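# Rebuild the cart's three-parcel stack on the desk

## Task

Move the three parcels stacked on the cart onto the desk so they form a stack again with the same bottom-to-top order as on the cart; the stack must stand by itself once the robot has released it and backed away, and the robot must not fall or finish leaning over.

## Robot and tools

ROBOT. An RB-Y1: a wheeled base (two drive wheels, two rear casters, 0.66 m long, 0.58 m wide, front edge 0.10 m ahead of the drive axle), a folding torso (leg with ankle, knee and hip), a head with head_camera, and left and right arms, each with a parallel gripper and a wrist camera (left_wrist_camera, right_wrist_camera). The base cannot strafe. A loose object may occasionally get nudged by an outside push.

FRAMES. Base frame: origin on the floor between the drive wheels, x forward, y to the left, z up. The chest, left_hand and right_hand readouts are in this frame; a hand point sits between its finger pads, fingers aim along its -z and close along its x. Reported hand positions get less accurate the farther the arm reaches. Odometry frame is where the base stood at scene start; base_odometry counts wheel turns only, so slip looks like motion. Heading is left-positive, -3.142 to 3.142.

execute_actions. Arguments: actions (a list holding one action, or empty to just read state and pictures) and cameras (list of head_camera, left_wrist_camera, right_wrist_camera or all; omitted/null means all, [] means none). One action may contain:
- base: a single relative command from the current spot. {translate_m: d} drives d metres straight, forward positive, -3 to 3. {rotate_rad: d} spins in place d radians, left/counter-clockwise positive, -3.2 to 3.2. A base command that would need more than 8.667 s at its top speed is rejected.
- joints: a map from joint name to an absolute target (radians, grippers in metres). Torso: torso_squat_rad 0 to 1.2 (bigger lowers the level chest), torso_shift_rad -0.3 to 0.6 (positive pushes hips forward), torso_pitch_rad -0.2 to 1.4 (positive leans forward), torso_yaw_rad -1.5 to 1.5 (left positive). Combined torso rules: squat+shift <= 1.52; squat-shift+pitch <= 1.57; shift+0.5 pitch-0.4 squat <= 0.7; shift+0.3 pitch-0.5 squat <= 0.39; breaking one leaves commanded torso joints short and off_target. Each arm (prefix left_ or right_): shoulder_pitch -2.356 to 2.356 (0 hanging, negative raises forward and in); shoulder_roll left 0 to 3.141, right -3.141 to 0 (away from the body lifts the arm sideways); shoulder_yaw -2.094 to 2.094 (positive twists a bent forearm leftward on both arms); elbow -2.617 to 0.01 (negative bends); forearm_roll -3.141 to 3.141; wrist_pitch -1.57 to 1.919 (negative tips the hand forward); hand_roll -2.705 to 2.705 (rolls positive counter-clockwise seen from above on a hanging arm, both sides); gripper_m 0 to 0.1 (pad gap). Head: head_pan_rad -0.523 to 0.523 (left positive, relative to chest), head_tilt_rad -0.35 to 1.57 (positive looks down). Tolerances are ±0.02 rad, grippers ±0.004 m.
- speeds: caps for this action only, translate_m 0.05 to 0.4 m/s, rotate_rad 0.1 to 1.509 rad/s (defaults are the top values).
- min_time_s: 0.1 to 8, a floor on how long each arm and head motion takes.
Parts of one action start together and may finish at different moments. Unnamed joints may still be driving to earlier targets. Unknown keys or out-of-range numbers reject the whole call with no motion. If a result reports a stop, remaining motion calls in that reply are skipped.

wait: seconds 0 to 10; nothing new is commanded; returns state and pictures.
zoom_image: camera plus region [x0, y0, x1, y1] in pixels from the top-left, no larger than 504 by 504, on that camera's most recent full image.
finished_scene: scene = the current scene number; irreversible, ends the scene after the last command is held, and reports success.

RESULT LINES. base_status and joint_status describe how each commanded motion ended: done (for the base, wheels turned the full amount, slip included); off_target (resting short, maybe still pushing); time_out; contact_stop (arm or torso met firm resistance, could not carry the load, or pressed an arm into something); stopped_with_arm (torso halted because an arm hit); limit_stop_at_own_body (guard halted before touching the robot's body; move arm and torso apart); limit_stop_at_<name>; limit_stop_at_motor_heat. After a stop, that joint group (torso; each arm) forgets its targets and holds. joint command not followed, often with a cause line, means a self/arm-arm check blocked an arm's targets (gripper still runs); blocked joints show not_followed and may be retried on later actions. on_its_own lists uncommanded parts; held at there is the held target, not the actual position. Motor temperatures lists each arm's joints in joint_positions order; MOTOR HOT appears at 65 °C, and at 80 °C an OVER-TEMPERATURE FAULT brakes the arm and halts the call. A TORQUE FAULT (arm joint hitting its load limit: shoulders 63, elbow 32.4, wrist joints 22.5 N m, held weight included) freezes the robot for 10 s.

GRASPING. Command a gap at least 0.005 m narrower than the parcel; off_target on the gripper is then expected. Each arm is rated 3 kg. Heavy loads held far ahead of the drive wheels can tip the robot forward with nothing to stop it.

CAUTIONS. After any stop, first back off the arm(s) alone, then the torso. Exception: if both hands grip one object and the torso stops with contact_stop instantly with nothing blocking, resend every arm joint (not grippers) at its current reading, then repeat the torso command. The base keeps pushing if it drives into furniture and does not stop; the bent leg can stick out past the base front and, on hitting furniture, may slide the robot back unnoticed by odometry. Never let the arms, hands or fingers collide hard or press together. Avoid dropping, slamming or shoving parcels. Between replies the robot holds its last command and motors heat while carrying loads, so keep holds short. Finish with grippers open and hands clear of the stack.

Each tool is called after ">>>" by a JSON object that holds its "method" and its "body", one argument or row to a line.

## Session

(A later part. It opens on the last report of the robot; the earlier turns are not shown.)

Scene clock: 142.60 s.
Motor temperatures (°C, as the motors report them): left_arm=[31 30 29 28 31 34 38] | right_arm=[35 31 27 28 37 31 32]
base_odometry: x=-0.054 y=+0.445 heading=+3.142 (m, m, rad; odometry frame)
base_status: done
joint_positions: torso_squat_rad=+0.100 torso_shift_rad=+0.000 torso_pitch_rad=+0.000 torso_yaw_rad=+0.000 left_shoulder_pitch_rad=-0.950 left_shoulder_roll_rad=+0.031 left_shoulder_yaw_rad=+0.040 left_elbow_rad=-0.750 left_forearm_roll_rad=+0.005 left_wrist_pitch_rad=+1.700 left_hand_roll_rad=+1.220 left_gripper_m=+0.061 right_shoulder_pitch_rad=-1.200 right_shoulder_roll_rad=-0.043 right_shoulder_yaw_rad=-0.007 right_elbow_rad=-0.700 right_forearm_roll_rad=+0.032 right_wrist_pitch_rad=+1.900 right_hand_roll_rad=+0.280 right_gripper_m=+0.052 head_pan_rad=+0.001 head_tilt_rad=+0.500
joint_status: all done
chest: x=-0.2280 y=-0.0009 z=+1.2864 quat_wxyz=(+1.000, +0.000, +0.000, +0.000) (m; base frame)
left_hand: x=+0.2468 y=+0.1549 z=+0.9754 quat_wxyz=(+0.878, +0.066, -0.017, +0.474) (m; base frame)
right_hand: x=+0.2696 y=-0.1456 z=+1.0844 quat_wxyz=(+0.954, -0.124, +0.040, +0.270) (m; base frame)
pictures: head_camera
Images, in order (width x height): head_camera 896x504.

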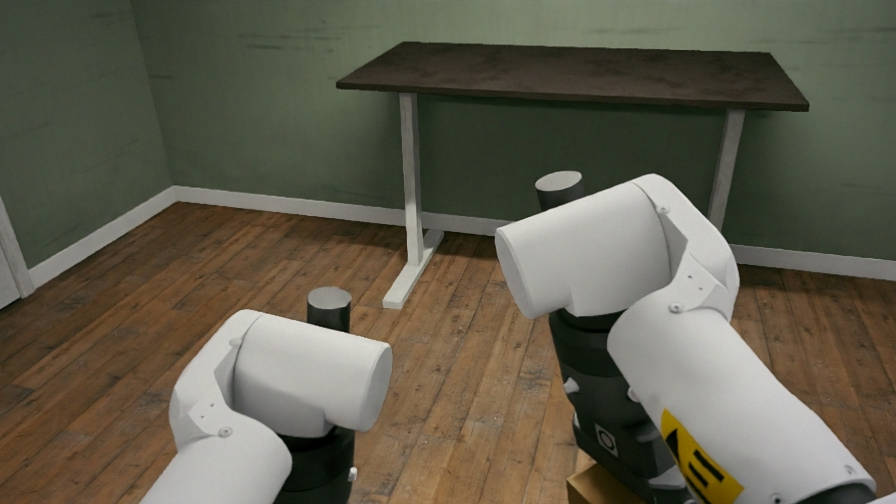

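>>> {"method": "execute_actions", "body": {
  "actions": [
    {"base":{"rotate_rad":-0.1}}
  ],
  "cameras": []
}}

>>> {"method": "execute_actions", "body": {
  "actions": [
    {"base":{"translate_m":1.3},"joints":{"head_tilt_rad":0.4}}
  ],
  "cameras": ["head_camera"]
}}

Scene clock: 144.90 s.
Motor temperatures (°C, as the motors report them): left_arm=[31 30 29 28 31 34 38] | right_arm=[35 31 27 28 37 31 32]
base_odometry: x=-0.054 y=+0.445 heading=+3.042 (m, m, rad; odometry frame)
base_status: done
joint_positions: torso_squat_rad=+0.100 torso_shift_rad=+0.000 torso_pitch_rad=+0.000 torso_yaw_rad=+0.000 left_shoulder_pitch_rad=-0.950 left_shoulder_roll_rad=+0.031 left_shoulder_yaw_rad=+0.040 left_elbow_rad=-0.750 left_forearm_roll_rad=+0.005 left_wrist_pitch_rad=+1.700 left_hand_roll_rad=+1.220 left_gripper_m=+0.061 right_shoulder_pitch_rad=-1.200 right_shoulder_roll_rad=-0.043 right_shoulder_yaw_rad=-0.007 right_elbow_rad=-0.700 right_forearm_roll_rad=+0.032 right_wrist_pitch_rad=+1.900 right_hand_roll_rad=+0.280 right_gripper_m=+0.052 head_pan_rad=+0.001 head_tilt_rad=+0.500
joint_status: not commanded
chest: x=-0.2280 y=-0.0008 z=+1.2864 quat_wxyz=(+1.000, +0.000, +0.000, +0.000) (m; base frame)
left_hand: x=+0.2468 y=+0.1549 z=+0.9754 quat_wxyz=(+0.878, +0.065, -0.017, +0.474) (m; base frame)
right_hand: x=+0.2696 y=-0.1456 z=+1.0844 quat_wxyz=(+0.954, -0.124, +0.040, +0.270) (m; base frame)
pictures: none
No camera images: the call's "cameras" was empty. Leave "cameras" out to get every camera's image.

Scene clock: 149.73 s.
Motor temperatures (°C, as the motors report them): left_arm=[31 30 29 28 31 34 38] | right_arm=[35 31 27 28 37 31 32]
base_odometry: x=-1.347 y=+0.574 heading=+3.042 (m, m, rad; odometry frame)
base_status: done
joint_positions: torso_squat_rad=+0.100 torso_shift_rad=+0.000 torso_pitch_rad=+0.000 torso_yaw_rad=+0.000 left_shoulder_pitch_rad=-0.950 left_shoulder_roll_rad=+0.031 left_shoulder_yaw_rad=+0.040 left_elbow_rad=-0.750 left_forearm_roll_rad=+0.005 left_wrist_pitch_rad=+1.700 left_hand_roll_rad=+1.220 left_gripper_m=+0.061 right_shoulder_pitch_rad=-1.200 right_shoulder_roll_rad=-0.043 right_shoulder_yaw_rad=-0.007 right_elbow_rad=-0.700 right_forearm_roll_rad=+0.032 right_wrist_pitch_rad=+1.900 right_hand_roll_rad=+0.280 right_gripper_m=+0.052 head_pan_rad=+0.001 head_tilt_rad=+0.400
joint_status: all done
chest: x=-0.2279 y=-0.0008 z=+1.2864 quat_wxyz=(+1.000, +0.000, +0.000, +0.000) (m; base frame)
left_hand: x=+0.2469 y=+0.1549 z=+0.9753 quat_wxyz=(+0.878, +0.066, -0.016, +0.474) (m; base frame)
right_hand: x=+0.2697 y=-0.1455 z=+1.0844 quat_wxyz=(+0.954, -0.124, +0.040, +0.270) (m; base frame)
pictures: head_camera
Images, in order (width x height): head_camera 896x504.

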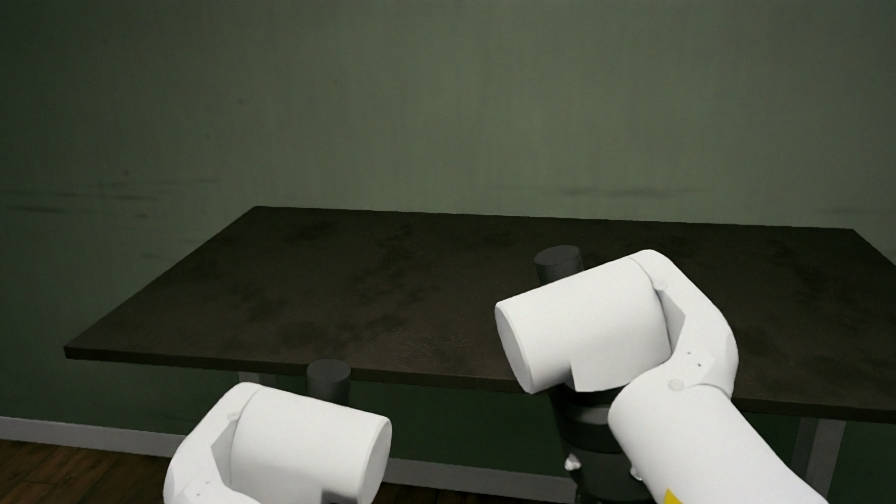

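>>> {"method": "execute_actions", "body": {
  "actions": [
    {"joints":{"left_shoulder_pitch_rad":-1.2,"left_elbow_rad":-0.7,"left_wrist_pitch_rad":1.9,"head_tilt_rad":0.9}}
  ],
  "cameras": []
}}

>>> {"method": "execute_actions", "body": {
  "actions": [
    {"base":{"translate_m":0.7}}
  ]
}}

Scene clock: 152.13 s.
Motor temperatures (°C, as the motors report them): left_arm=[31 30 29 28 31 34 38] | right_arm=[35 31 27 28 37 31 32]
base_odometry: x=-1.347 y=+0.574 heading=+3.042 (m, m, rad; odometry frame)
base_status: not commanded
joint_positions: torso_squat_rad=+0.100 torso_shift_rad=+0.000 torso_pitch_rad=+0.000 torso_yaw_rad=+0.000 left_shoulder_pitch_rad=-1.200 left_shoulder_roll_rad=+0.031 left_shoulder_yaw_rad=+0.040 left_elbow_rad=-0.700 left_forearm_roll_rad=+0.005 left_wrist_pitch_rad=+1.900 left_hand_roll_rad=+1.220 left_gripper_m=+0.061 right_shoulder_pitch_rad=-1.200 right_shoulder_roll_rad=-0.043 right_shoulder_yaw_rad=-0.007 right_elbow_rad=-0.700 right_forearm_roll_rad=+0.032 right_wrist_pitch_rad=+1.900 right_hand_roll_rad=+0.280 right_gripper_m=+0.052 head_pan_rad=+0.001 head_tilt_rad=+0.900
joint_status: all done
chest: x=-0.2279 y=-0.0009 z=+1.2864 quat_wxyz=(+1.000, +0.000, +0.000, +0.000) (m; base frame)
left_hand: x=+0.2652 y=+0.1293 z=+1.0809 quat_wxyz=(+0.887, +0.094, -0.031, +0.451) (m; base frame)
right_hand: x=+0.2697 y=-0.1455 z=+1.0843 quat_wxyz=(+0.954, -0.124, +0.040, +0.270) (m; base frame)
pictures: none
No camera images: the call's "cameras" was empty. Leave "cameras" out to get every camera's image.

Scene clock: 155.47 s.
Motor temperatures (°C, as the motors report them): left_arm=[31 30 29 28 31 34 38] | right_arm=[35 31 27 28 37 31 32]
base_odometry: x=-2.044 y=+0.644 heading=+3.041 (m, m, rad; odometry frame)
base_status: done
joint_positions: torso_squat_rad=+0.100 torso_shift_rad=+0.000 torso_pitch_rad=+0.000 torso_yaw_rad=+0.000 left_shoulder_pitch_rad=-1.200 left_shoulder_roll_rad=+0.031 left_shoulder_yaw_rad=+0.040 left_elbow_rad=-0.700 left_forearm_roll_rad=+0.005 left_wrist_pitch_rad=+1.900 left_hand_roll_rad=+1.220 left_gripper_m=+0.061 right_shoulder_pitch_rad=-1.200 right_shoulder_roll_rad=-0.043 right_shoulder_yaw_rad=-0.007 right_elbow_rad=-0.700 right_forearm_roll_rad=+0.032 right_wrist_pitch_rad=+1.900 right_hand_roll_rad=+0.280 right_gripper_m=+0.052 head_pan_rad=+0.001 head_tilt_rad=+0.900
joint_status: not commanded
chest: x=-0.2279 y=-0.0009 z=+1.2864 quat_wxyz=(+1.000, +0.000, +0.000, +0.000) (m; base frame)
left_hand: x=+0.2652 y=+0.1293 z=+1.0808 quat_wxyz=(+0.887, +0.094, -0.031, +0.451) (m; base frame)
right_hand: x=+0.2697 y=-0.1455 z=+1.0843 quat_wxyz=(+0.954, -0.124, +0.040, +0.270) (m; base frame)
pictures: head_camera, left_wrist_camera, right_wrist_camera
Images, in order (width x height): head_camera 896x504, left_wrist_camera 644x364, right_wrist_camera 644x364.

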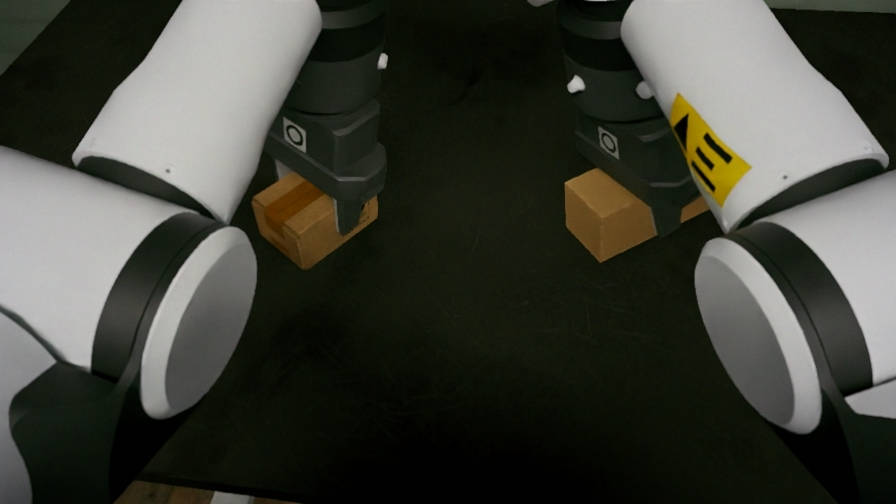

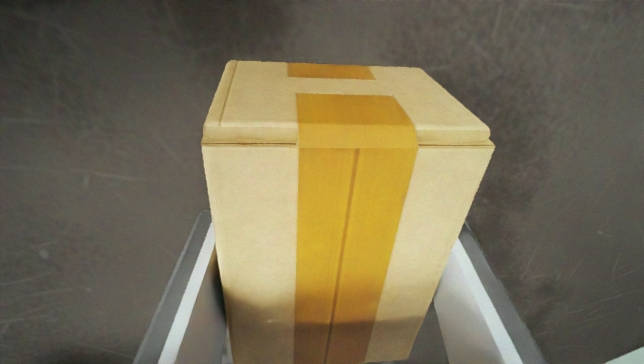

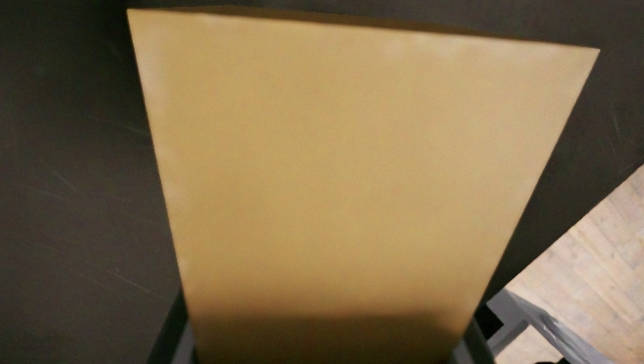

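>>> {"method": "execute_actions", "body": {
  "actions": [
    {"joints":{"torso_yaw_rad":-0.26}}
  ],
  "cameras": []
}}

>>> {"method": "execute_actions", "body": {
  "actions": [
    {"joints":{"left_shoulder_pitch_rad":-0.95,"left_elbow_rad":-0.75,"left_wrist_pitch_rad":1.7},"min_time_s":2}
  ],
  "cameras": ["head_camera"]
}}

Scene clock: 159.63 s.
Motor temperatures (°C, as the motors report them): left_arm=[31 30 29 28 31 34 38] | right_arm=[35 31 27 28 37 31 32]
base_odometry: x=-2.044 y=+0.644 heading=+3.041 (m, m, rad; odometry frame)
base_status: not commanded
joint_positions: torso_squat_rad=+0.100 torso_shift_rad=+0.000 torso_pitch_rad=+0.000 torso_yaw_rad=-0.260 left_shoulder_pitch_rad=-1.200 left_shoulder_roll_rad=+0.031 left_shoulder_yaw_rad=+0.040 left_elbow_rad=-0.700 left_forearm_roll_rad=+0.005 left_wrist_pitch_rad=+1.900 left_hand_roll_rad=+1.220 left_gripper_m=+0.061 right_shoulder_pitch_rad=-1.200 right_shoulder_roll_rad=-0.043 right_shoulder_yaw_rad=-0.007 right_elbow_rad=-0.700 right_forearm_roll_rad=+0.032 right_wrist_pitch_rad=+1.900 right_hand_roll_rad=+0.280 right_gripper_m=+0.052 head_pan_rad=+0.001 head_tilt_rad=+0.900
joint_status: all done
chest: x=-0.2279 y=-0.0009 z=+1.2864 quat_wxyz=(+0.992, +0.000, +0.000, -0.130) (m; base frame)
left_hand: x=+0.2820 y=-0.0019 z=+1.0807 quat_wxyz=(+0.938, +0.089, -0.043, +0.332) (m; base frame)
right_hand: x=+0.2158 y=-0.2687 z=+1.0842 quat_wxyz=(+0.981, -0.118, +0.056, +0.144) (m; base frame)
pictures: none
No camera images: the call's "cameras" was empty. Leave "cameras" out to get every camera's image.

Scene clock: 161.93 s.
Motor temperatures (°C, as the motors report them): left_arm=[31 30 29 28 31 34 38] | right_arm=[35 31 27 28 37 31 32]
base_odometry: x=-2.044 y=+0.644 heading=+3.041 (m, m, rad; odometry frame)
base_status: not commanded
joint_positions: torso_squat_rad=+0.100 torso_shift_rad=-0.001 torso_pitch_rad=-0.002 torso_yaw_rad=-0.260 left_shoulder_pitch_rad=-0.957 left_shoulder_roll_rad=+0.032 left_shoulder_yaw_rad=+0.040 left_elbow_rad=-0.753 left_forearm_roll_rad=+0.005 left_wrist_pitch_rad=+1.701 left_hand_roll_rad=+1.220 left_gripper_m=+0.062 right_shoulder_pitch_rad=-1.200 right_shoulder_roll_rad=-0.043 right_shoulder_yaw_rad=-0.007 right_elbow_rad=-0.700 right_forearm_roll_rad=+0.032 right_wrist_pitch_rad=+1.900 right_hand_roll_rad=+0.280 right_gripper_m=+0.052 head_pan_rad=+0.001 head_tilt_rad=+0.900
joint_status: all done
chest: x=-0.2292 y=-0.0009 z=+1.2864 quat_wxyz=(+0.992, +0.001, -0.001, -0.130) (m; base frame)
left_hand: x=+0.2729 y=+0.0255 z=+0.9805 quat_wxyz=(+0.933, +0.059, -0.029, +0.355) (m; base frame)
right_hand: x=+0.2149 y=-0.2687 z=+1.0852 quat_wxyz=(+0.981, -0.118, +0.055, +0.144) (m; base frame)
pictures: head_camera
Images, in order (width x height): head_camera 896x504.

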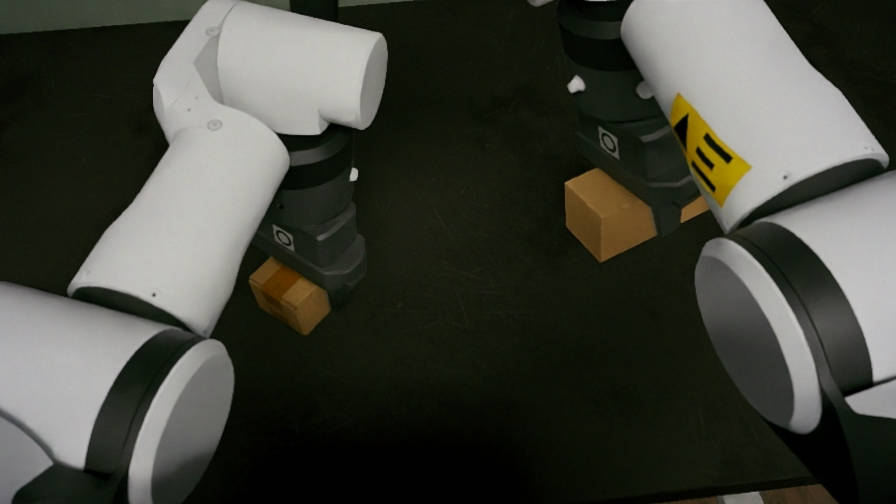

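>>> {"method": "execute_actions", "body": {
  "actions": [
    {"joints":{"left_gripper_m":0.099}}
  ],
  "cameras": []
}}

>>> {"method": "execute_actions", "body": {
  "actions": [
    {"joints":{"left_shoulder_pitch_rad":-1.2,"left_elbow_rad":-0.7,"left_wrist_pitch_rad":1.9}}
  ],
  "cameras": []
}}

>>> {"method": "execute_actions", "body": {
  "actions": [
    {"joints":{"torso_yaw_rad":0.37}}
  ],
  "cameras": ["head_camera","right_wrist_camera"]
}}

Scene clock: 164.93 s.
Motor temperatures (°C, as the motors report them): left_arm=[31 30 29 28 31 34 38] | right_arm=[35 31 27 28 37 31 32]
base_odometry: x=-2.044 y=+0.644 heading=+3.041 (m, m, rad; odometry frame)
base_status: not commanded
joint_positions: torso_squat_rad=+0.100 torso_shift_rad=-0.001 torso_pitch_rad=-0.002 torso_yaw_rad=-0.260 left_shoulder_pitch_rad=-0.957 left_shoulder_roll_rad=+0.034 left_shoulder_yaw_rad=+0.040 left_elbow_rad=-0.754 left_forearm_roll_rad=+0.004 left_wrist_pitch_rad=+1.700 left_hand_roll_rad=+1.220 left_gripper_m=+0.098 right_shoulder_pitch_rad=-1.200 right_shoulder_roll_rad=-0.043 right_shoulder_yaw_rad=-0.007 right_elbow_rad=-0.700 right_forearm_roll_rad=+0.032 right_wrist_pitch_rad=+1.900 right_hand_roll_rad=+0.280 right_gripper_m=+0.052 head_pan_rad=+0.001 head_tilt_rad=+0.900
joint_status: all done
chest: x=-0.2289 y=-0.0008 z=+1.2864 quat_wxyz=(+0.992, +0.000, -0.001, -0.130) (m; base frame)
left_hand: x=+0.2742 y=+0.0268 z=+0.9808 quat_wxyz=(+0.932, +0.059, -0.031, +0.356) (m; base frame)
right_hand: x=+0.2151 y=-0.2686 z=+1.0851 quat_wxyz=(+0.981, -0.118, +0.055, +0.144) (m; base frame)
pictures: none
No camera images: the call's "cameras" was empty. Leave "cameras" out to get every camera's image.

Scene clock: 165.80 s.
Motor temperatures (°C, as the motors report them): left_arm=[31 30 29 28 31 34 38] | right_arm=[35 31 27 28 37 31 32]
base_odometry: x=-2.044 y=+0.644 heading=+3.041 (m, m, rad; odometry frame)
base_status: not commanded
joint_positions: torso_squat_rad=+0.100 torso_shift_rad=+0.000 torso_pitch_rad=+0.000 torso_yaw_rad=-0.260 left_shoulder_pitch_rad=-1.200 left_shoulder_roll_rad=+0.032 left_shoulder_yaw_rad=+0.040 left_elbow_rad=-0.700 left_forearm_roll_rad=+0.004 left_wrist_pitch_rad=+1.900 left_hand_roll_rad=+1.220 left_gripper_m=+0.099 right_shoulder_pitch_rad=-1.200 right_shoulder_roll_rad=-0.043 right_shoulder_yaw_rad=-0.007 right_elbow_rad=-0.700 right_forearm_roll_rad=+0.032 right_wrist_pitch_rad=+1.900 right_hand_roll_rad=+0.280 right_gripper_m=+0.052 head_pan_rad=+0.001 head_tilt_rad=+0.900
joint_status: all done
chest: x=-0.2281 y=-0.0009 z=+1.2864 quat_wxyz=(+0.992, +0.000, +0.000, -0.130) (m; base frame)
left_hand: x=+0.2820 y=-0.0017 z=+1.0810 quat_wxyz=(+0.938, +0.089, -0.043, +0.333) (m; base frame)
right_hand: x=+0.2156 y=-0.2686 z=+1.0844 quat_wxyz=(+0.981, -0.118, +0.056, +0.144) (m; base frame)
pictures: none
No camera images: the call's "cameras" was empty. Leave "cameras" out to get every camera's image.

Scene clock: 167.63 s.
Motor temperatures (°C, as the motors report them): left_arm=[31 30 29 28 31 34 38] | right_arm=[35 31 27 28 37 31 32]
base_odometry: x=-2.044 y=+0.644 heading=+3.041 (m, m, rad; odometry frame)
base_status: not commanded
joint_positions: torso_squat_rad=+0.100 torso_shift_rad=+0.000 torso_pitch_rad=+0.000 torso_yaw_rad=+0.370 left_shoulder_pitch_rad=-1.200 left_shoulder_roll_rad=+0.032 left_shoulder_yaw_rad=+0.040 left_elbow_rad=-0.700 left_forearm_roll_rad=+0.005 left_wrist_pitch_rad=+1.900 left_hand_roll_rad=+1.220 left_gripper_m=+0.099 right_shoulder_pitch_rad=-1.200 right_shoulder_roll_rad=-0.043 right_shoulder_yaw_rad=-0.007 right_elbow_rad=-0.700 right_forearm_roll_rad=+0.032 right_wrist_pitch_rad=+1.900 right_hand_roll_rad=+0.280 right_gripper_m=+0.052 head_pan_rad=+0.001 head_tilt_rad=+0.900
joint_status: all done
chest: x=-0.2281 y=-0.0009 z=+1.2864 quat_wxyz=(+0.983, +0.000, +0.000, +0.184) (m; base frame)
left_hand: x=+0.1847 y=+0.2989 z=+1.0812 quat_wxyz=(+0.789, +0.098, -0.014, +0.607) (m; base frame)
right_hand: x=+0.2882 y=+0.0443 z=+1.0846 quat_wxyz=(+0.888, -0.129, +0.016, +0.441) (m; base frame)
pictures: head_camera, right_wrist_camera
Images, in order (width x height): head_camera 896x504, right_wrist_camera 644x364.

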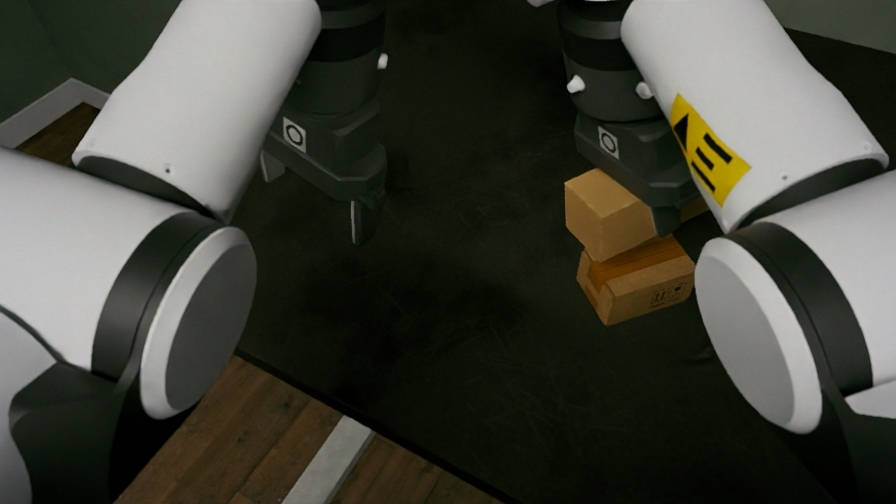

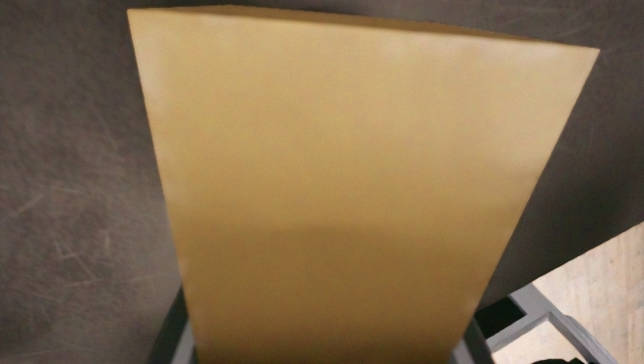

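Lower via squat to z≈1.025, backing 1 cm.

>>> {"method": "execute_actions", "body": {
  "actions": [
    {"base":{"translate_m":-0.01},"joints":{"torso_squat_rad":0.42}}
  ],
  "cameras": ["head_camera"]
}}

Scene clock: 170.40 s.
Motor temperatures (°C, as the motors report them): left_arm=[31 30 29 28 31 34 38] | right_arm=[35 31 27 28 37 31 32]
base_odometry: x=-2.034 y=+0.643 heading=+3.041 (m, m, rad; odometry frame)
base_status: done
joint_positions: torso_squat_rad=+0.420 torso_shift_rad=-0.001 torso_pitch_rad=-0.002 torso_yaw_rad=+0.370 left_shoulder_pitch_rad=-1.200 left_shoulder_roll_rad=+0.032 left_shoulder_yaw_rad=+0.040 left_elbow_rad=-0.700 left_forearm_roll_rad=+0.005 left_wrist_pitch_rad=+1.900 left_hand_roll_rad=+1.220 left_gripper_m=+0.099 right_shoulder_pitch_rad=-1.208 right_shoulder_roll_rad=-0.046 right_shoulder_yaw_rad=-0.007 right_elbow_rad=-0.704 right_forearm_roll_rad=+0.033 right_wrist_pitch_rad=+1.900 right_hand_roll_rad=+0.280 right_gripper_m=+0.052 head_pan_rad=+0.001 head_tilt_rad=+0.900
joint_status: all done
chest: x=-0.2291 y=-0.0009 z=+1.2291 quat_wxyz=(+0.983, +0.000, -0.001, +0.184) (m; base frame)
left_hand: x=+0.1841 y=+0.2989 z=+1.0246 quat_wxyz=(+0.789, +0.097, -0.015, +0.607) (m; base frame)
right_hand: x=+0.2905 y=+0.0451 z=+1.0332 quat_wxyz=(+0.888, -0.131, +0.009, +0.440) (m; base frame)
pictures: head_camera
Images, in order (width x height): head_camera 896x504.

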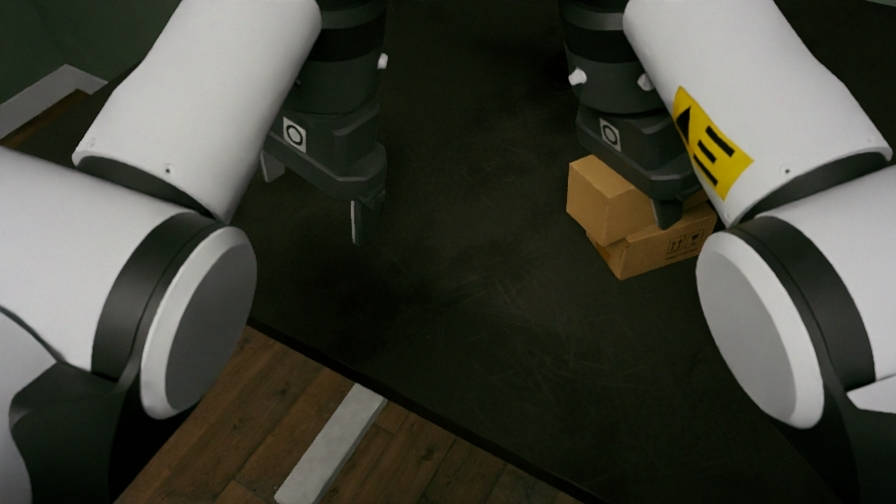

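>>> {"method": "execute_actions", "body": {
  "actions": [
    {"joints":{"right_gripper_m":0.099}}
  ],
  "cameras": []
}}

>>> {"method": "execute_actions", "body": {
  "actions": [
    {"joints":{"torso_squat_rad":0.0}}
  ],
  "cameras": []
}}

>>> {"method": "execute_actions", "body": {
  "actions": [
    {"joints":{"torso_yaw_rad":0.0}}
  ],
  "cameras": ["head_camera"]
}}

Scene clock: 172.70 s.
Motor temperatures (°C, as the motors report them): left_arm=[31 30 29 28 31 34 38] | right_arm=[35 31 27 28 37 31 32]
base_odometry: x=-2.034 y=+0.643 heading=+3.041 (m, m, rad; odometry frame)
base_status: not commanded
joint_positions: torso_squat_rad=+0.420 torso_shift_rad=-0.001 torso_pitch_rad=-0.002 torso_yaw_rad=+0.370 left_shoulder_pitch_rad=-1.200 left_shoulder_roll_rad=+0.032 left_shoulder_yaw_rad=+0.040 left_elbow_rad=-0.700 left_forearm_roll_rad=+0.005 left_wrist_pitch_rad=+1.900 left_hand_roll_rad=+1.220 left_gripper_m=+0.099 right_shoulder_pitch_rad=-1.205 right_shoulder_roll_rad=-0.043 right_shoulder_yaw_rad=-0.007 right_elbow_rad=-0.703 right_forearm_roll_rad=+0.032 right_wrist_pitch_rad=+1.900 right_hand_roll_rad=+0.280 right_gripper_m=+0.099 head_pan_rad=+0.001 head_tilt_rad=+0.900
joint_status: all done
chest: x=-0.2289 y=-0.0008 z=+1.2291 quat_wxyz=(+0.983, +0.000, -0.001, +0.184) (m; base frame)
left_hand: x=+0.1842 y=+0.2990 z=+1.0245 quat_wxyz=(+0.789, +0.098, -0.014, +0.607) (m; base frame)
right_hand: x=+0.2890 y=+0.0459 z=+1.0313 quat_wxyz=(+0.888, -0.130, +0.012, +0.441) (m; base frame)
pictures: none
No camera images: the call's "cameras" was empty. Leave "cameras" out to get every camera's image.

Scene clock: 174.87 s.
Motor temperatures (°C, as the motors report them): left_arm=[31 30 29 28 31 34 38] | right_arm=[35 31 27 28 37 31 32]
base_odometry: x=-2.034 y=+0.643 heading=+3.041 (m, m, rad; odometry frame)
base_status: not commanded
joint_positions: torso_squat_rad=+0.000 torso_shift_rad=+0.000 torso_pitch_rad=+0.000 torso_yaw_rad=+0.370 left_shoulder_pitch_rad=-1.200 left_shoulder_roll_rad=+0.032 left_shoulder_yaw_rad=+0.040 left_elbow_rad=-0.700 left_forearm_roll_rad=+0.005 left_wrist_pitch_rad=+1.900 left_hand_roll_rad=+1.220 left_gripper_m=+0.099 right_shoulder_pitch_rad=-1.200 right_shoulder_roll_rad=-0.043 right_shoulder_yaw_rad=-0.007 right_elbow_rad=-0.700 right_forearm_roll_rad=+0.032 right_wrist_pitch_rad=+1.900 right_hand_roll_rad=+0.280 right_gripper_m=+0.099 head_pan_rad=+0.001 head_tilt_rad=+0.900
joint_status: all done
chest: x=-0.2279 y=-0.0009 z=+1.2899 quat_wxyz=(+0.983, +0.000, +0.000, +0.184) (m; base frame)
left_hand: x=+0.1848 y=+0.2989 z=+1.0846 quat_wxyz=(+0.789, +0.098, -0.014, +0.607) (m; base frame)
right_hand: x=+0.2885 y=+0.0442 z=+1.0882 quat_wxyz=(+0.888, -0.129, +0.016, +0.441) (m; base frame)
pictures: none
No camera images: the call's "cameras" was empty. Leave "cameras" out to get every camera's image.

Scene clock: 176.33 s.
Motor temperatures (°C, as the motors report them): left_arm=[31 30 29 28 31 34 38] | right_arm=[35 31 27 28 37 31 32]
base_odometry: x=-2.034 y=+0.643 heading=+3.041 (m, m, rad; odometry frame)
base_status: not commanded
joint_positions: torso_squat_rad=+0.000 torso_shift_rad=+0.000 torso_pitch_rad=+0.000 torso_yaw_rad=+0.000 left_shoulder_pitch_rad=-1.200 left_shoulder_roll_rad=+0.031 left_shoulder_yaw_rad=+0.040 left_elbow_rad=-0.700 left_forearm_roll_rad=+0.005 left_wrist_pitch_rad=+1.900 left_hand_roll_rad=+1.220 left_gripper_m=+0.099 right_shoulder_pitch_rad=-1.200 right_shoulder_roll_rad=-0.043 right_shoulder_yaw_rad=-0.007 right_elbow_rad=-0.700 right_forearm_roll_rad=+0.032 right_wrist_pitch_rad=+1.900 right_hand_roll_rad=+0.280 right_gripper_m=+0.099 head_pan_rad=+0.001 head_tilt_rad=+0.900
joint_status: all done
chest: x=-0.2279 y=-0.0009 z=+1.2899 quat_wxyz=(+1.000, +0.000, +0.000, +0.000) (m; base frame)
left_hand: x=+0.2651 y=+0.1293 z=+1.0844 quat_wxyz=(+0.887, +0.094, -0.031, +0.451) (m; base frame)
right_hand: x=+0.2698 y=-0.1455 z=+1.0880 quat_wxyz=(+0.954, -0.124, +0.040, +0.270) (m; base frame)
pictures: head_camera
Images, in order (width x height): head_camera 896x504.

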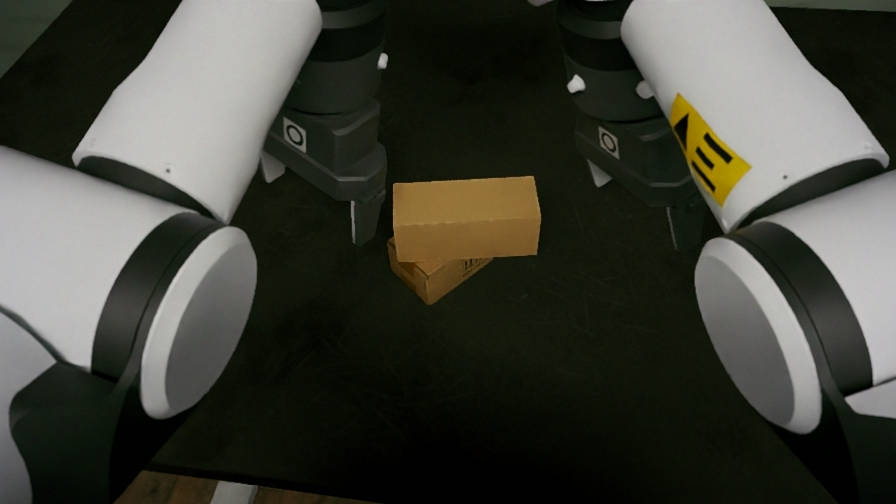

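>>> {"method": "execute_actions", "body": {
  "actions": [
    {"base":{"translate_m":-1.99}}
  ],
  "cameras": []
}}

>>> {"method": "execute_actions", "body": {
  "actions": [
    {"base":{"rotate_rad":1.79},"joints":{"left_shoulder_pitch_rad":-0.95,"left_elbow_rad":-0.75,"left_wrist_pitch_rad":1.7,"left_hand_roll_rad":-0.046,"head_tilt_rad":1.0}}
  ],
  "cameras": []
}}

>>> {"method": "execute_actions", "body": {
  "actions": [
    {"base":{"translate_m":1.88}}
  ],
  "cameras": ["head_camera","left_wrist_camera"]
}}

Scene clock: 185.13 s.
Motor temperatures (°C, as the motors report them): left_arm=[31 30 29 28 31 34 38] | right_arm=[35 31 27 28 37 31 32]
base_odometry: x=-0.054 y=+0.443 heading=+3.040 (m, m, rad; odometry frame)
base_status: done
joint_positions: torso_squat_rad=+0.000 torso_shift_rad=+0.000 torso_pitch_rad=+0.000 torso_yaw_rad=+0.000 left_shoulder_pitch_rad=-1.200 left_shoulder_roll_rad=+0.031 left_shoulder_yaw_rad=+0.040 left_elbow_rad=-0.700 left_forearm_roll_rad=+0.005 left_wrist_pitch_rad=+1.900 left_hand_roll_rad=+1.220 left_gripper_m=+0.099 right_shoulder_pitch_rad=-1.200 right_shoulder_roll_rad=-0.043 right_shoulder_yaw_rad=-0.007 right_elbow_rad=-0.700 right_forearm_roll_rad=+0.032 right_wrist_pitch_rad=+1.900 right_hand_roll_rad=+0.280 right_gripper_m=+0.099 head_pan_rad=+0.001 head_tilt_rad=+0.900
joint_status: not commanded
chest: x=-0.2281 y=-0.0009 z=+1.2899 quat_wxyz=(+1.000, +0.000, +0.000, +0.000) (m; base frame)
left_hand: x=+0.2650 y=+0.1293 z=+1.0845 quat_wxyz=(+0.887, +0.094, -0.031, +0.451) (m; base frame)
right_hand: x=+0.2696 y=-0.1456 z=+1.0881 quat_wxyz=(+0.954, -0.124, +0.040, +0.270) (m; base frame)
pictures: none
No camera images: the call's "cameras" was empty. Leave "cameras" out to get every camera's image.

Scene clock: 189.23 s.
Motor temperatures (°C, as the motors report them): left_arm=[31 30 29 28 31 34 38] | right_arm=[35 31 27 28 37 31 32]
base_odometry: x=-0.054 y=+0.443 heading=-1.453 (m, m, rad; odometry frame)
base_status: done
joint_positions: torso_squat_rad=+0.000 torso_shift_rad=+0.000 torso_pitch_rad=+0.000 torso_yaw_rad=+0.000 left_shoulder_pitch_rad=-0.950 left_shoulder_roll_rad=+0.032 left_shoulder_yaw_rad=+0.040 left_elbow_rad=-0.750 left_forearm_roll_rad=+0.005 left_wrist_pitch_rad=+1.700 left_hand_roll_rad=-0.046 left_gripper_m=+0.099 right_shoulder_pitch_rad=-1.200 right_shoulder_roll_rad=-0.043 right_shoulder_yaw_rad=-0.007 right_elbow_rad=-0.700 right_forearm_roll_rad=+0.032 right_wrist_pitch_rad=+1.900 right_hand_roll_rad=+0.280 right_gripper_m=+0.099 head_pan_rad=+0.001 head_tilt_rad=+1.000
joint_status: all done
chest: x=-0.2281 y=-0.0009 z=+1.2899 quat_wxyz=(+1.000, +0.000, +0.000, +0.000) (m; base frame)
left_hand: x=+0.2469 y=+0.1549 z=+0.9791 quat_wxyz=(+0.988, +0.063, +0.025, -0.138) (m; base frame)
right_hand: x=+0.2696 y=-0.1455 z=+1.0880 quat_wxyz=(+0.954, -0.124, +0.040, +0.270) (m; base frame)
pictures: none
No camera images: the call's "cameras" was empty. Leave "cameras" out to get every camera's image.

Scene clock: 195.50 s.
Motor temperatures (°C, as the motors report them): left_arm=[31 30 29 28 31 34 38] | right_arm=[35 31 27 28 37 31 32]
base_odometry: x=+0.167 y=-1.424 heading=-1.453 (m, m, rad; odometry frame)
base_status: done
joint_positions: torso_squat_rad=+0.000 torso_shift_rad=+0.000 torso_pitch_rad=+0.000 torso_yaw_rad=+0.000 left_shoulder_pitch_rad=-0.950 left_shoulder_roll_rad=+0.032 left_shoulder_yaw_rad=+0.040 left_elbow_rad=-0.750 left_forearm_roll_rad=+0.005 left_wrist_pitch_rad=+1.700 left_hand_roll_rad=-0.046 left_gripper_m=+0.099 right_shoulder_pitch_rad=-1.200 right_shoulder_roll_rad=-0.043 right_shoulder_yaw_rad=-0.007 right_elbow_rad=-0.700 right_forearm_roll_rad=+0.032 right_wrist_pitch_rad=+1.900 right_hand_roll_rad=+0.280 right_gripper_m=+0.099 head_pan_rad=+0.001 head_tilt_rad=+1.000
joint_status: not commanded
chest: x=-0.2279 y=-0.0009 z=+1.2899 quat_wxyz=(+1.000, +0.000, +0.000, +0.000) (m; base frame)
left_hand: x=+0.2469 y=+0.1550 z=+0.9789 quat_wxyz=(+0.988, +0.063, +0.025, -0.138) (m; base frame)
right_hand: x=+0.2697 y=-0.1455 z=+1.0880 quat_wxyz=(+0.954, -0.124, +0.040, +0.270) (m; base frame)
pictures: head_camera, left_wrist_camera
Images, in order (width x height): head_camera 896x504, left_wrist_camera 644x364.

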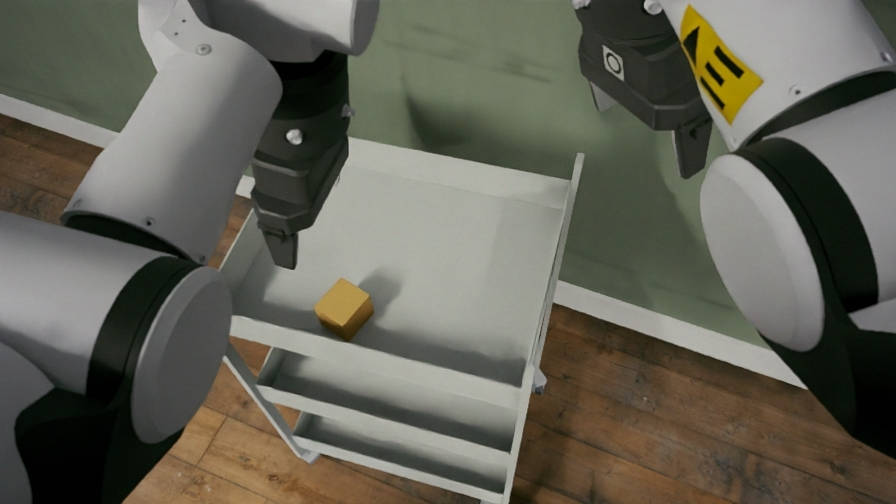

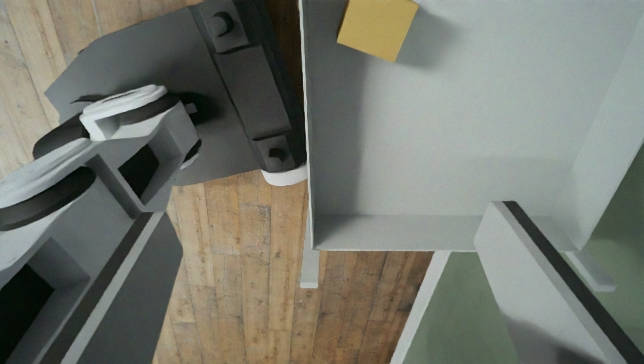

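>>> {"method": "execute_actions", "body": {
  "actions": [
    {"base":{"translate_m":0.035},"joints":{"torso_squat_rad":0.7,"left_hand_roll_rad":-0.3}}
  ],
  "cameras": ["head_camera","left_wrist_camera"]
}}

Scene clock: 199.83 s.
Motor temperatures (°C, as the motors report them): left_arm=[31 30 29 28 31 34 38] | right_arm=[35 31 27 28 37 31 32]
base_odometry: x=+0.171 y=-1.459 heading=-1.453 (m, m, rad; odometry frame)
base_status: done
joint_positions: torso_squat_rad=+0.700 torso_shift_rad=+0.000 torso_pitch_rad=+0.000 torso_yaw_rad=+0.000 left_shoulder_pitch_rad=-0.950 left_shoulder_roll_rad=+0.032 left_shoulder_yaw_rad=+0.040 left_elbow_rad=-0.750 left_forearm_roll_rad=+0.005 left_wrist_pitch_rad=+1.700 left_hand_roll_rad=-0.300 left_gripper_m=+0.099 right_shoulder_pitch_rad=-1.200 right_shoulder_roll_rad=-0.043 right_shoulder_yaw_rad=-0.007 right_elbow_rad=-0.700 right_forearm_roll_rad=+0.032 right_wrist_pitch_rad=+1.900 right_hand_roll_rad=+0.280 right_gripper_m=+0.099 head_pan_rad=+0.001 head_tilt_rad=+1.000
joint_status: all done
chest: x=-0.2281 y=-0.0007 z=+1.1253 quat_wxyz=(+1.000, +0.000, +0.000, +0.000) (m; base frame)
left_hand: x=+0.2469 y=+0.1551 z=+0.8145 quat_wxyz=(+0.963, +0.059, +0.033, -0.262) (m; base frame)
right_hand: x=+0.2696 y=-0.1454 z=+0.9235 quat_wxyz=(+0.954, -0.124, +0.040, +0.270) (m; base frame)
pictures: head_camera, left_wrist_camera
Images, in order (width x height): head_camera 896x504, left_wrist_camera 644x364.

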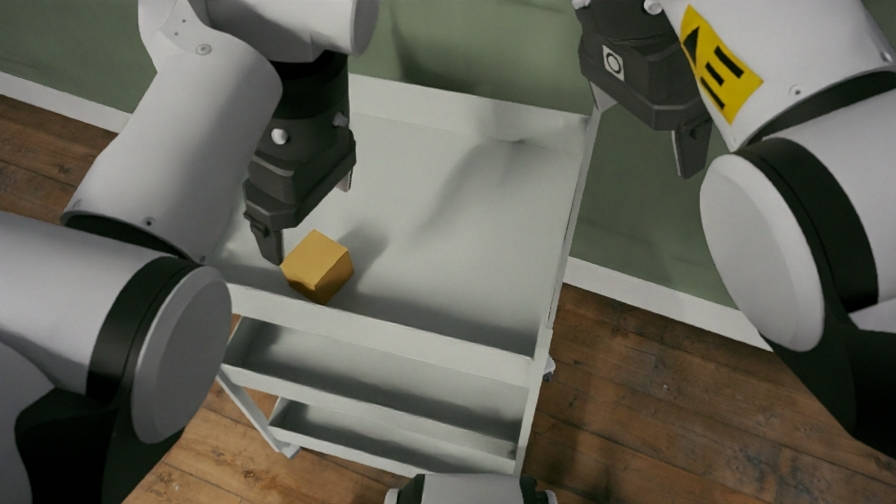

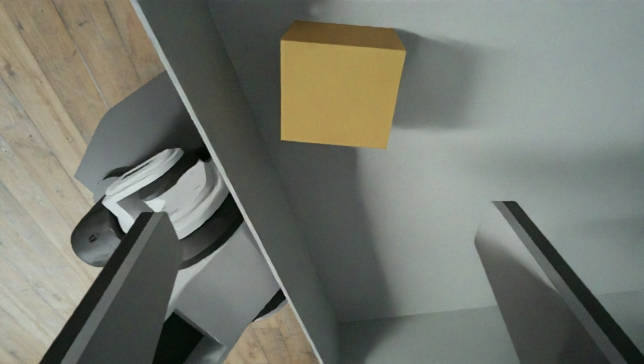

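>>> {"method": "execute_actions", "body": {
  "actions": [
    {"joints":{"torso_squat_rad":0.82,"left_gripper_m":0.085}}
  ],
  "cameras": ["left_wrist_camera"]
}}

Scene clock: 202.63 s.
Motor temperatures (°C, as the motors report them): left_arm=[31 30 29 28 31 34 38] | right_arm=[35 31 27 28 37 31 32]
base_odometry: x=+0.171 y=-1.459 heading=-1.453 (m, m, rad; odometry frame)
base_status: not commanded
joint_positions: torso_squat_rad=+0.820 torso_shift_rad=+0.000 torso_pitch_rad=+0.000 torso_yaw_rad=+0.000 left_shoulder_pitch_rad=-0.950 left_shoulder_roll_rad=+0.032 left_shoulder_yaw_rad=+0.040 left_elbow_rad=-0.750 left_forearm_roll_rad=+0.005 left_wrist_pitch_rad=+1.700 left_hand_roll_rad=-0.300 left_gripper_m=+0.085 right_shoulder_pitch_rad=-1.200 right_shoulder_roll_rad=-0.043 right_shoulder_yaw_rad=-0.007 right_elbow_rad=-0.700 right_forearm_roll_rad=+0.032 right_wrist_pitch_rad=+1.900 right_hand_roll_rad=+0.280 right_gripper_m=+0.099 head_pan_rad=+0.001 head_tilt_rad=+1.000
joint_status: all done
chest: x=-0.2281 y=-0.0007 z=+1.0675 quat_wxyz=(+1.000, +0.000, +0.000, +0.000) (m; base frame)
left_hand: x=+0.2469 y=+0.1552 z=+0.7566 quat_wxyz=(+0.963, +0.059, +0.033, -0.262) (m; base frame)
right_hand: x=+0.2696 y=-0.1453 z=+0.8656 quat_wxyz=(+0.954, -0.124, +0.040, +0.270) (m; base frame)
pictures: left_wrist_camera
Images, in order (width x height): left_wrist_camera 644x364.

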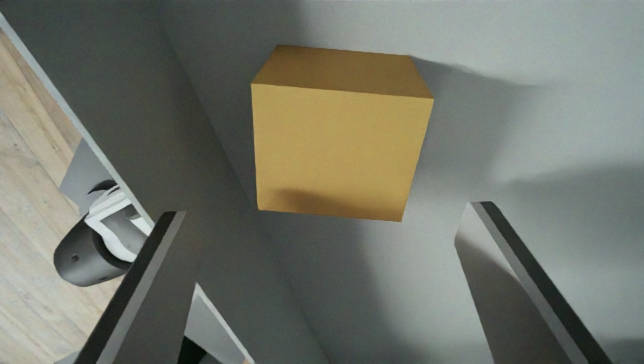

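>>> {"method": "execute_actions", "body": {
  "actions": [
    {"joints":{"torso_squat_rad":0.91}}
  ],
  "cameras": ["left_wrist_camera"]
}}

Scene clock: 205.67 s.
Motor temperatures (°C, as the motors report them): left_arm=[31 30 29 28 31 34 38] | right_arm=[35 31 27 28 37 31 32]
base_odometry: x=+0.171 y=-1.459 heading=-1.453 (m, m, rad; odometry frame)
base_status: not commanded
joint_positions: torso_squat_rad=+0.910 torso_shift_rad=+0.000 torso_pitch_rad=+0.000 torso_yaw_rad=+0.000 left_shoulder_pitch_rad=-0.950 left_shoulder_roll_rad=+0.032 left_shoulder_yaw_rad=+0.040 left_elbow_rad=-0.750 left_forearm_roll_rad=+0.005 left_wrist_pitch_rad=+1.700 left_hand_roll_rad=-0.300 left_gripper_m=+0.085 right_shoulder_pitch_rad=-1.200 right_shoulder_roll_rad=-0.043 right_shoulder_yaw_rad=-0.007 right_elbow_rad=-0.700 right_forearm_roll_rad=+0.032 right_wrist_pitch_rad=+1.900 right_hand_roll_rad=+0.280 right_gripper_m=+0.099 head_pan_rad=+0.001 head_tilt_rad=+1.000
joint_status: all done
chest: x=-0.2281 y=-0.0006 z=+1.0196 quat_wxyz=(+1.000, +0.000, +0.000, +0.000) (m; base frame)
left_hand: x=+0.2469 y=+0.1552 z=+0.7087 quat_wxyz=(+0.963, +0.059, +0.033, -0.262) (m; base frame)
right_hand: x=+0.2696 y=-0.1453 z=+0.8177 quat_wxyz=(+0.954, -0.124, +0.040, +0.270) (m; base frame)
pictures: left_wrist_camera
Images, in order (width x height): left_wrist_camera 644x364.

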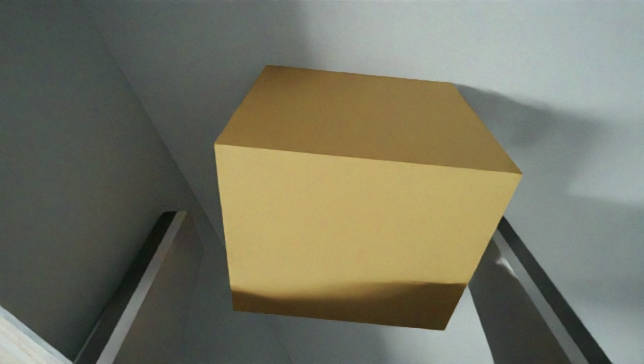

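>>> {"method": "execute_actions", "body": {
  "actions": [
    {"joints":{"left_gripper_m":0.03}}
  ],
  "cameras": []
}}

>>> {"method": "execute_actions", "body": {
  "actions": [
    {"joints":{"torso_squat_rad":0.0}}
  ],
  "cameras": []
}}

>>> {"method": "execute_actions", "body": {
  "actions": [
    {"base":{"translate_m":-1.915},"joints":{"left_shoulder_pitch_rad":-1.5,"left_elbow_rad":-0.4,"left_wrist_pitch_rad":1.9,"right_shoulder_pitch_rad":-1.5,"right_elbow_rad":-0.4}}
  ],
  "cameras": ["left_wrist_camera"]
}}

Scene clock: 209.13 s.
Motor temperatures (°C, as the motors report them): left_arm=[31 30 29 28 31 34 38] | right_arm=[36 31 27 28 37 31 32]
base_odometry: x=+0.171 y=-1.459 heading=-1.453 (m, m, rad; odometry frame)
base_status: not commanded
joint_positions: torso_squat_rad=+0.910 torso_shift_rad=+0.000 torso_pitch_rad=+0.000 torso_yaw_rad=+0.000 left_shoulder_pitch_rad=-0.950 left_shoulder_roll_rad=+0.032 left_shoulder_yaw_rad=+0.040 left_elbow_rad=-0.750 left_forearm_roll_rad=+0.005 left_wrist_pitch_rad=+1.700 left_hand_roll_rad=-0.300 left_gripper_m=+0.056 right_shoulder_pitch_rad=-1.200 right_shoulder_roll_rad=-0.043 right_shoulder_yaw_rad=-0.007 right_elbow_rad=-0.700 right_forearm_roll_rad=+0.032 right_wrist_pitch_rad=+1.900 right_hand_roll_rad=+0.280 right_gripper_m=+0.099 head_pan_rad=+0.001 head_tilt_rad=+1.000
joint_status: left_gripper_m off_target (ended at +0.056, target +0.030)
chest: x=-0.2281 y=-0.0006 z=+1.0196 quat_wxyz=(+1.000, +0.000, +0.000, +0.000) (m; base frame)
left_hand: x=+0.2469 y=+0.1552 z=+0.7087 quat_wxyz=(+0.963, +0.059, +0.033, -0.262) (m; base frame)
right_hand: x=+0.2696 y=-0.1453 z=+0.8177 quat_wxyz=(+0.954, -0.124, +0.040, +0.270) (m; base frame)
pictures: none
No camera images: the call's "cameras" was empty. Leave "cameras" out to get every camera's image.

Scene clock: 212.93 s.
Motor temperatures (°C, as the motors report them): left_arm=[31 30 29 28 31 34 38] | right_arm=[36 31 27 28 37 31 32]
base_odometry: x=+0.171 y=-1.459 heading=-1.453 (m, m, rad; odometry frame)
base_status: not commanded
joint_positions: torso_squat_rad=+0.000 torso_shift_rad=+0.000 torso_pitch_rad=+0.000 torso_yaw_rad=+0.000 left_shoulder_pitch_rad=-0.950 left_shoulder_roll_rad=+0.032 left_shoulder_yaw_rad=+0.040 left_elbow_rad=-0.750 left_forearm_roll_rad=+0.005 left_wrist_pitch_rad=+1.700 left_hand_roll_rad=-0.300 left_gripper_m=+0.056 right_shoulder_pitch_rad=-1.200 right_shoulder_roll_rad=-0.043 right_shoulder_yaw_rad=-0.007 right_elbow_rad=-0.700 right_forearm_roll_rad=+0.032 right_wrist_pitch_rad=+1.900 right_hand_roll_rad=+0.280 right_gripper_m=+0.099 head_pan_rad=+0.001 head_tilt_rad=+1.000
joint_status: all done
chest: x=-0.2279 y=-0.0009 z=+1.2899 quat_wxyz=(+1.000, +0.000, +0.000, +0.000) (m; base frame)
left_hand: x=+0.2469 y=+0.1550 z=+0.9789 quat_wxyz=(+0.963, +0.059, +0.033, -0.262) (m; base frame)
right_hand: x=+0.2697 y=-0.1455 z=+1.0878 quat_wxyz=(+0.954, -0.124, +0.040, +0.270) (m; base frame)
pictures: none
No camera images: the call's "cameras" was empty. Leave "cameras" out to get every camera's image.

Scene clock: 219.07 s.
Motor temperatures (°C, as the motors report them): left_arm=[31 30 29 28 31 34 38] | right_arm=[36 31 27 28 37 31 32]
base_odometry: x=-0.055 y=+0.443 heading=-1.452 (m, m, rad; odometry frame)
base_status: done
joint_positions: torso_squat_rad=+0.000 torso_shift_rad=+0.000 torso_pitch_rad=+0.000 torso_yaw_rad=+0.000 left_shoulder_pitch_rad=-1.263 left_shoulder_roll_rad=+0.031 left_shoulder_yaw_rad=+0.040 left_elbow_rad=-0.556 left_forearm_roll_rad=+0.005 left_wrist_pitch_rad=+1.809 left_hand_roll_rad=-0.300 left_gripper_m=+0.056 right_shoulder_pitch_rad=-1.500 right_shoulder_roll_rad=-0.043 right_shoulder_yaw_rad=-0.007 right_elbow_rad=-0.400 right_forearm_roll_rad=+0.032 right_wrist_pitch_rad=+1.900 right_hand_roll_rad=+0.280 right_gripper_m=+0.099 head_pan_rad=+0.001 head_tilt_rad=+1.000
joint_status: left_shoulder_pitch_rad time_out (moved -0.313 of -0.550); left_elbow_rad time_out (moved +0.194 of +0.350); left_wrist_pitch_rad time_out (moved +0.109 of +0.200); the others done
on_its_own: left_shoulder_pitch_rad is held at -1.263, not at your -1.500, since a time_out; left_elbow_rad is held at -0.556, not at your -0.400, since a time_out; left_wrist_pitch_rad is held at +1.809, not at your +1.900, since a time_out
chest: x=-0.2281 y=-0.0009 z=+1.2899 quat_wxyz=(+1.000, +0.000, +0.000, +0.000) (m; base frame)
left_hand: x=+0.2735 y=+0.1278 z=+1.0786 quat_wxyz=(+0.952, +0.098, +0.039, -0.288) (m; base frame)
right_hand: x=+0.2785 y=-0.1293 z=+1.1622 quat_wxyz=(+0.944, -0.167, +0.047, +0.279) (m; base frame)
pictures: left_wrist_camera
joint command not followed: on one or more control steps a check withheld the commanded joint targets of the left arm, and it was not sent them on those steps.
cause: the commanded joint targets would bring a part of the robot too close to another arm (this arm's wrist and the other arm's wrist); next, command targets that bring no part of the robot closer to that arm.
Images, in order (width x height): left_wrist_camera 644x364.

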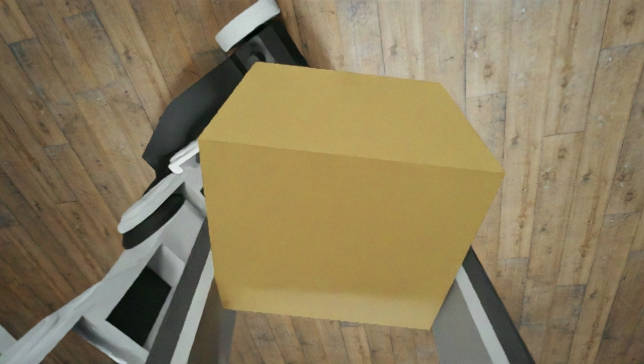

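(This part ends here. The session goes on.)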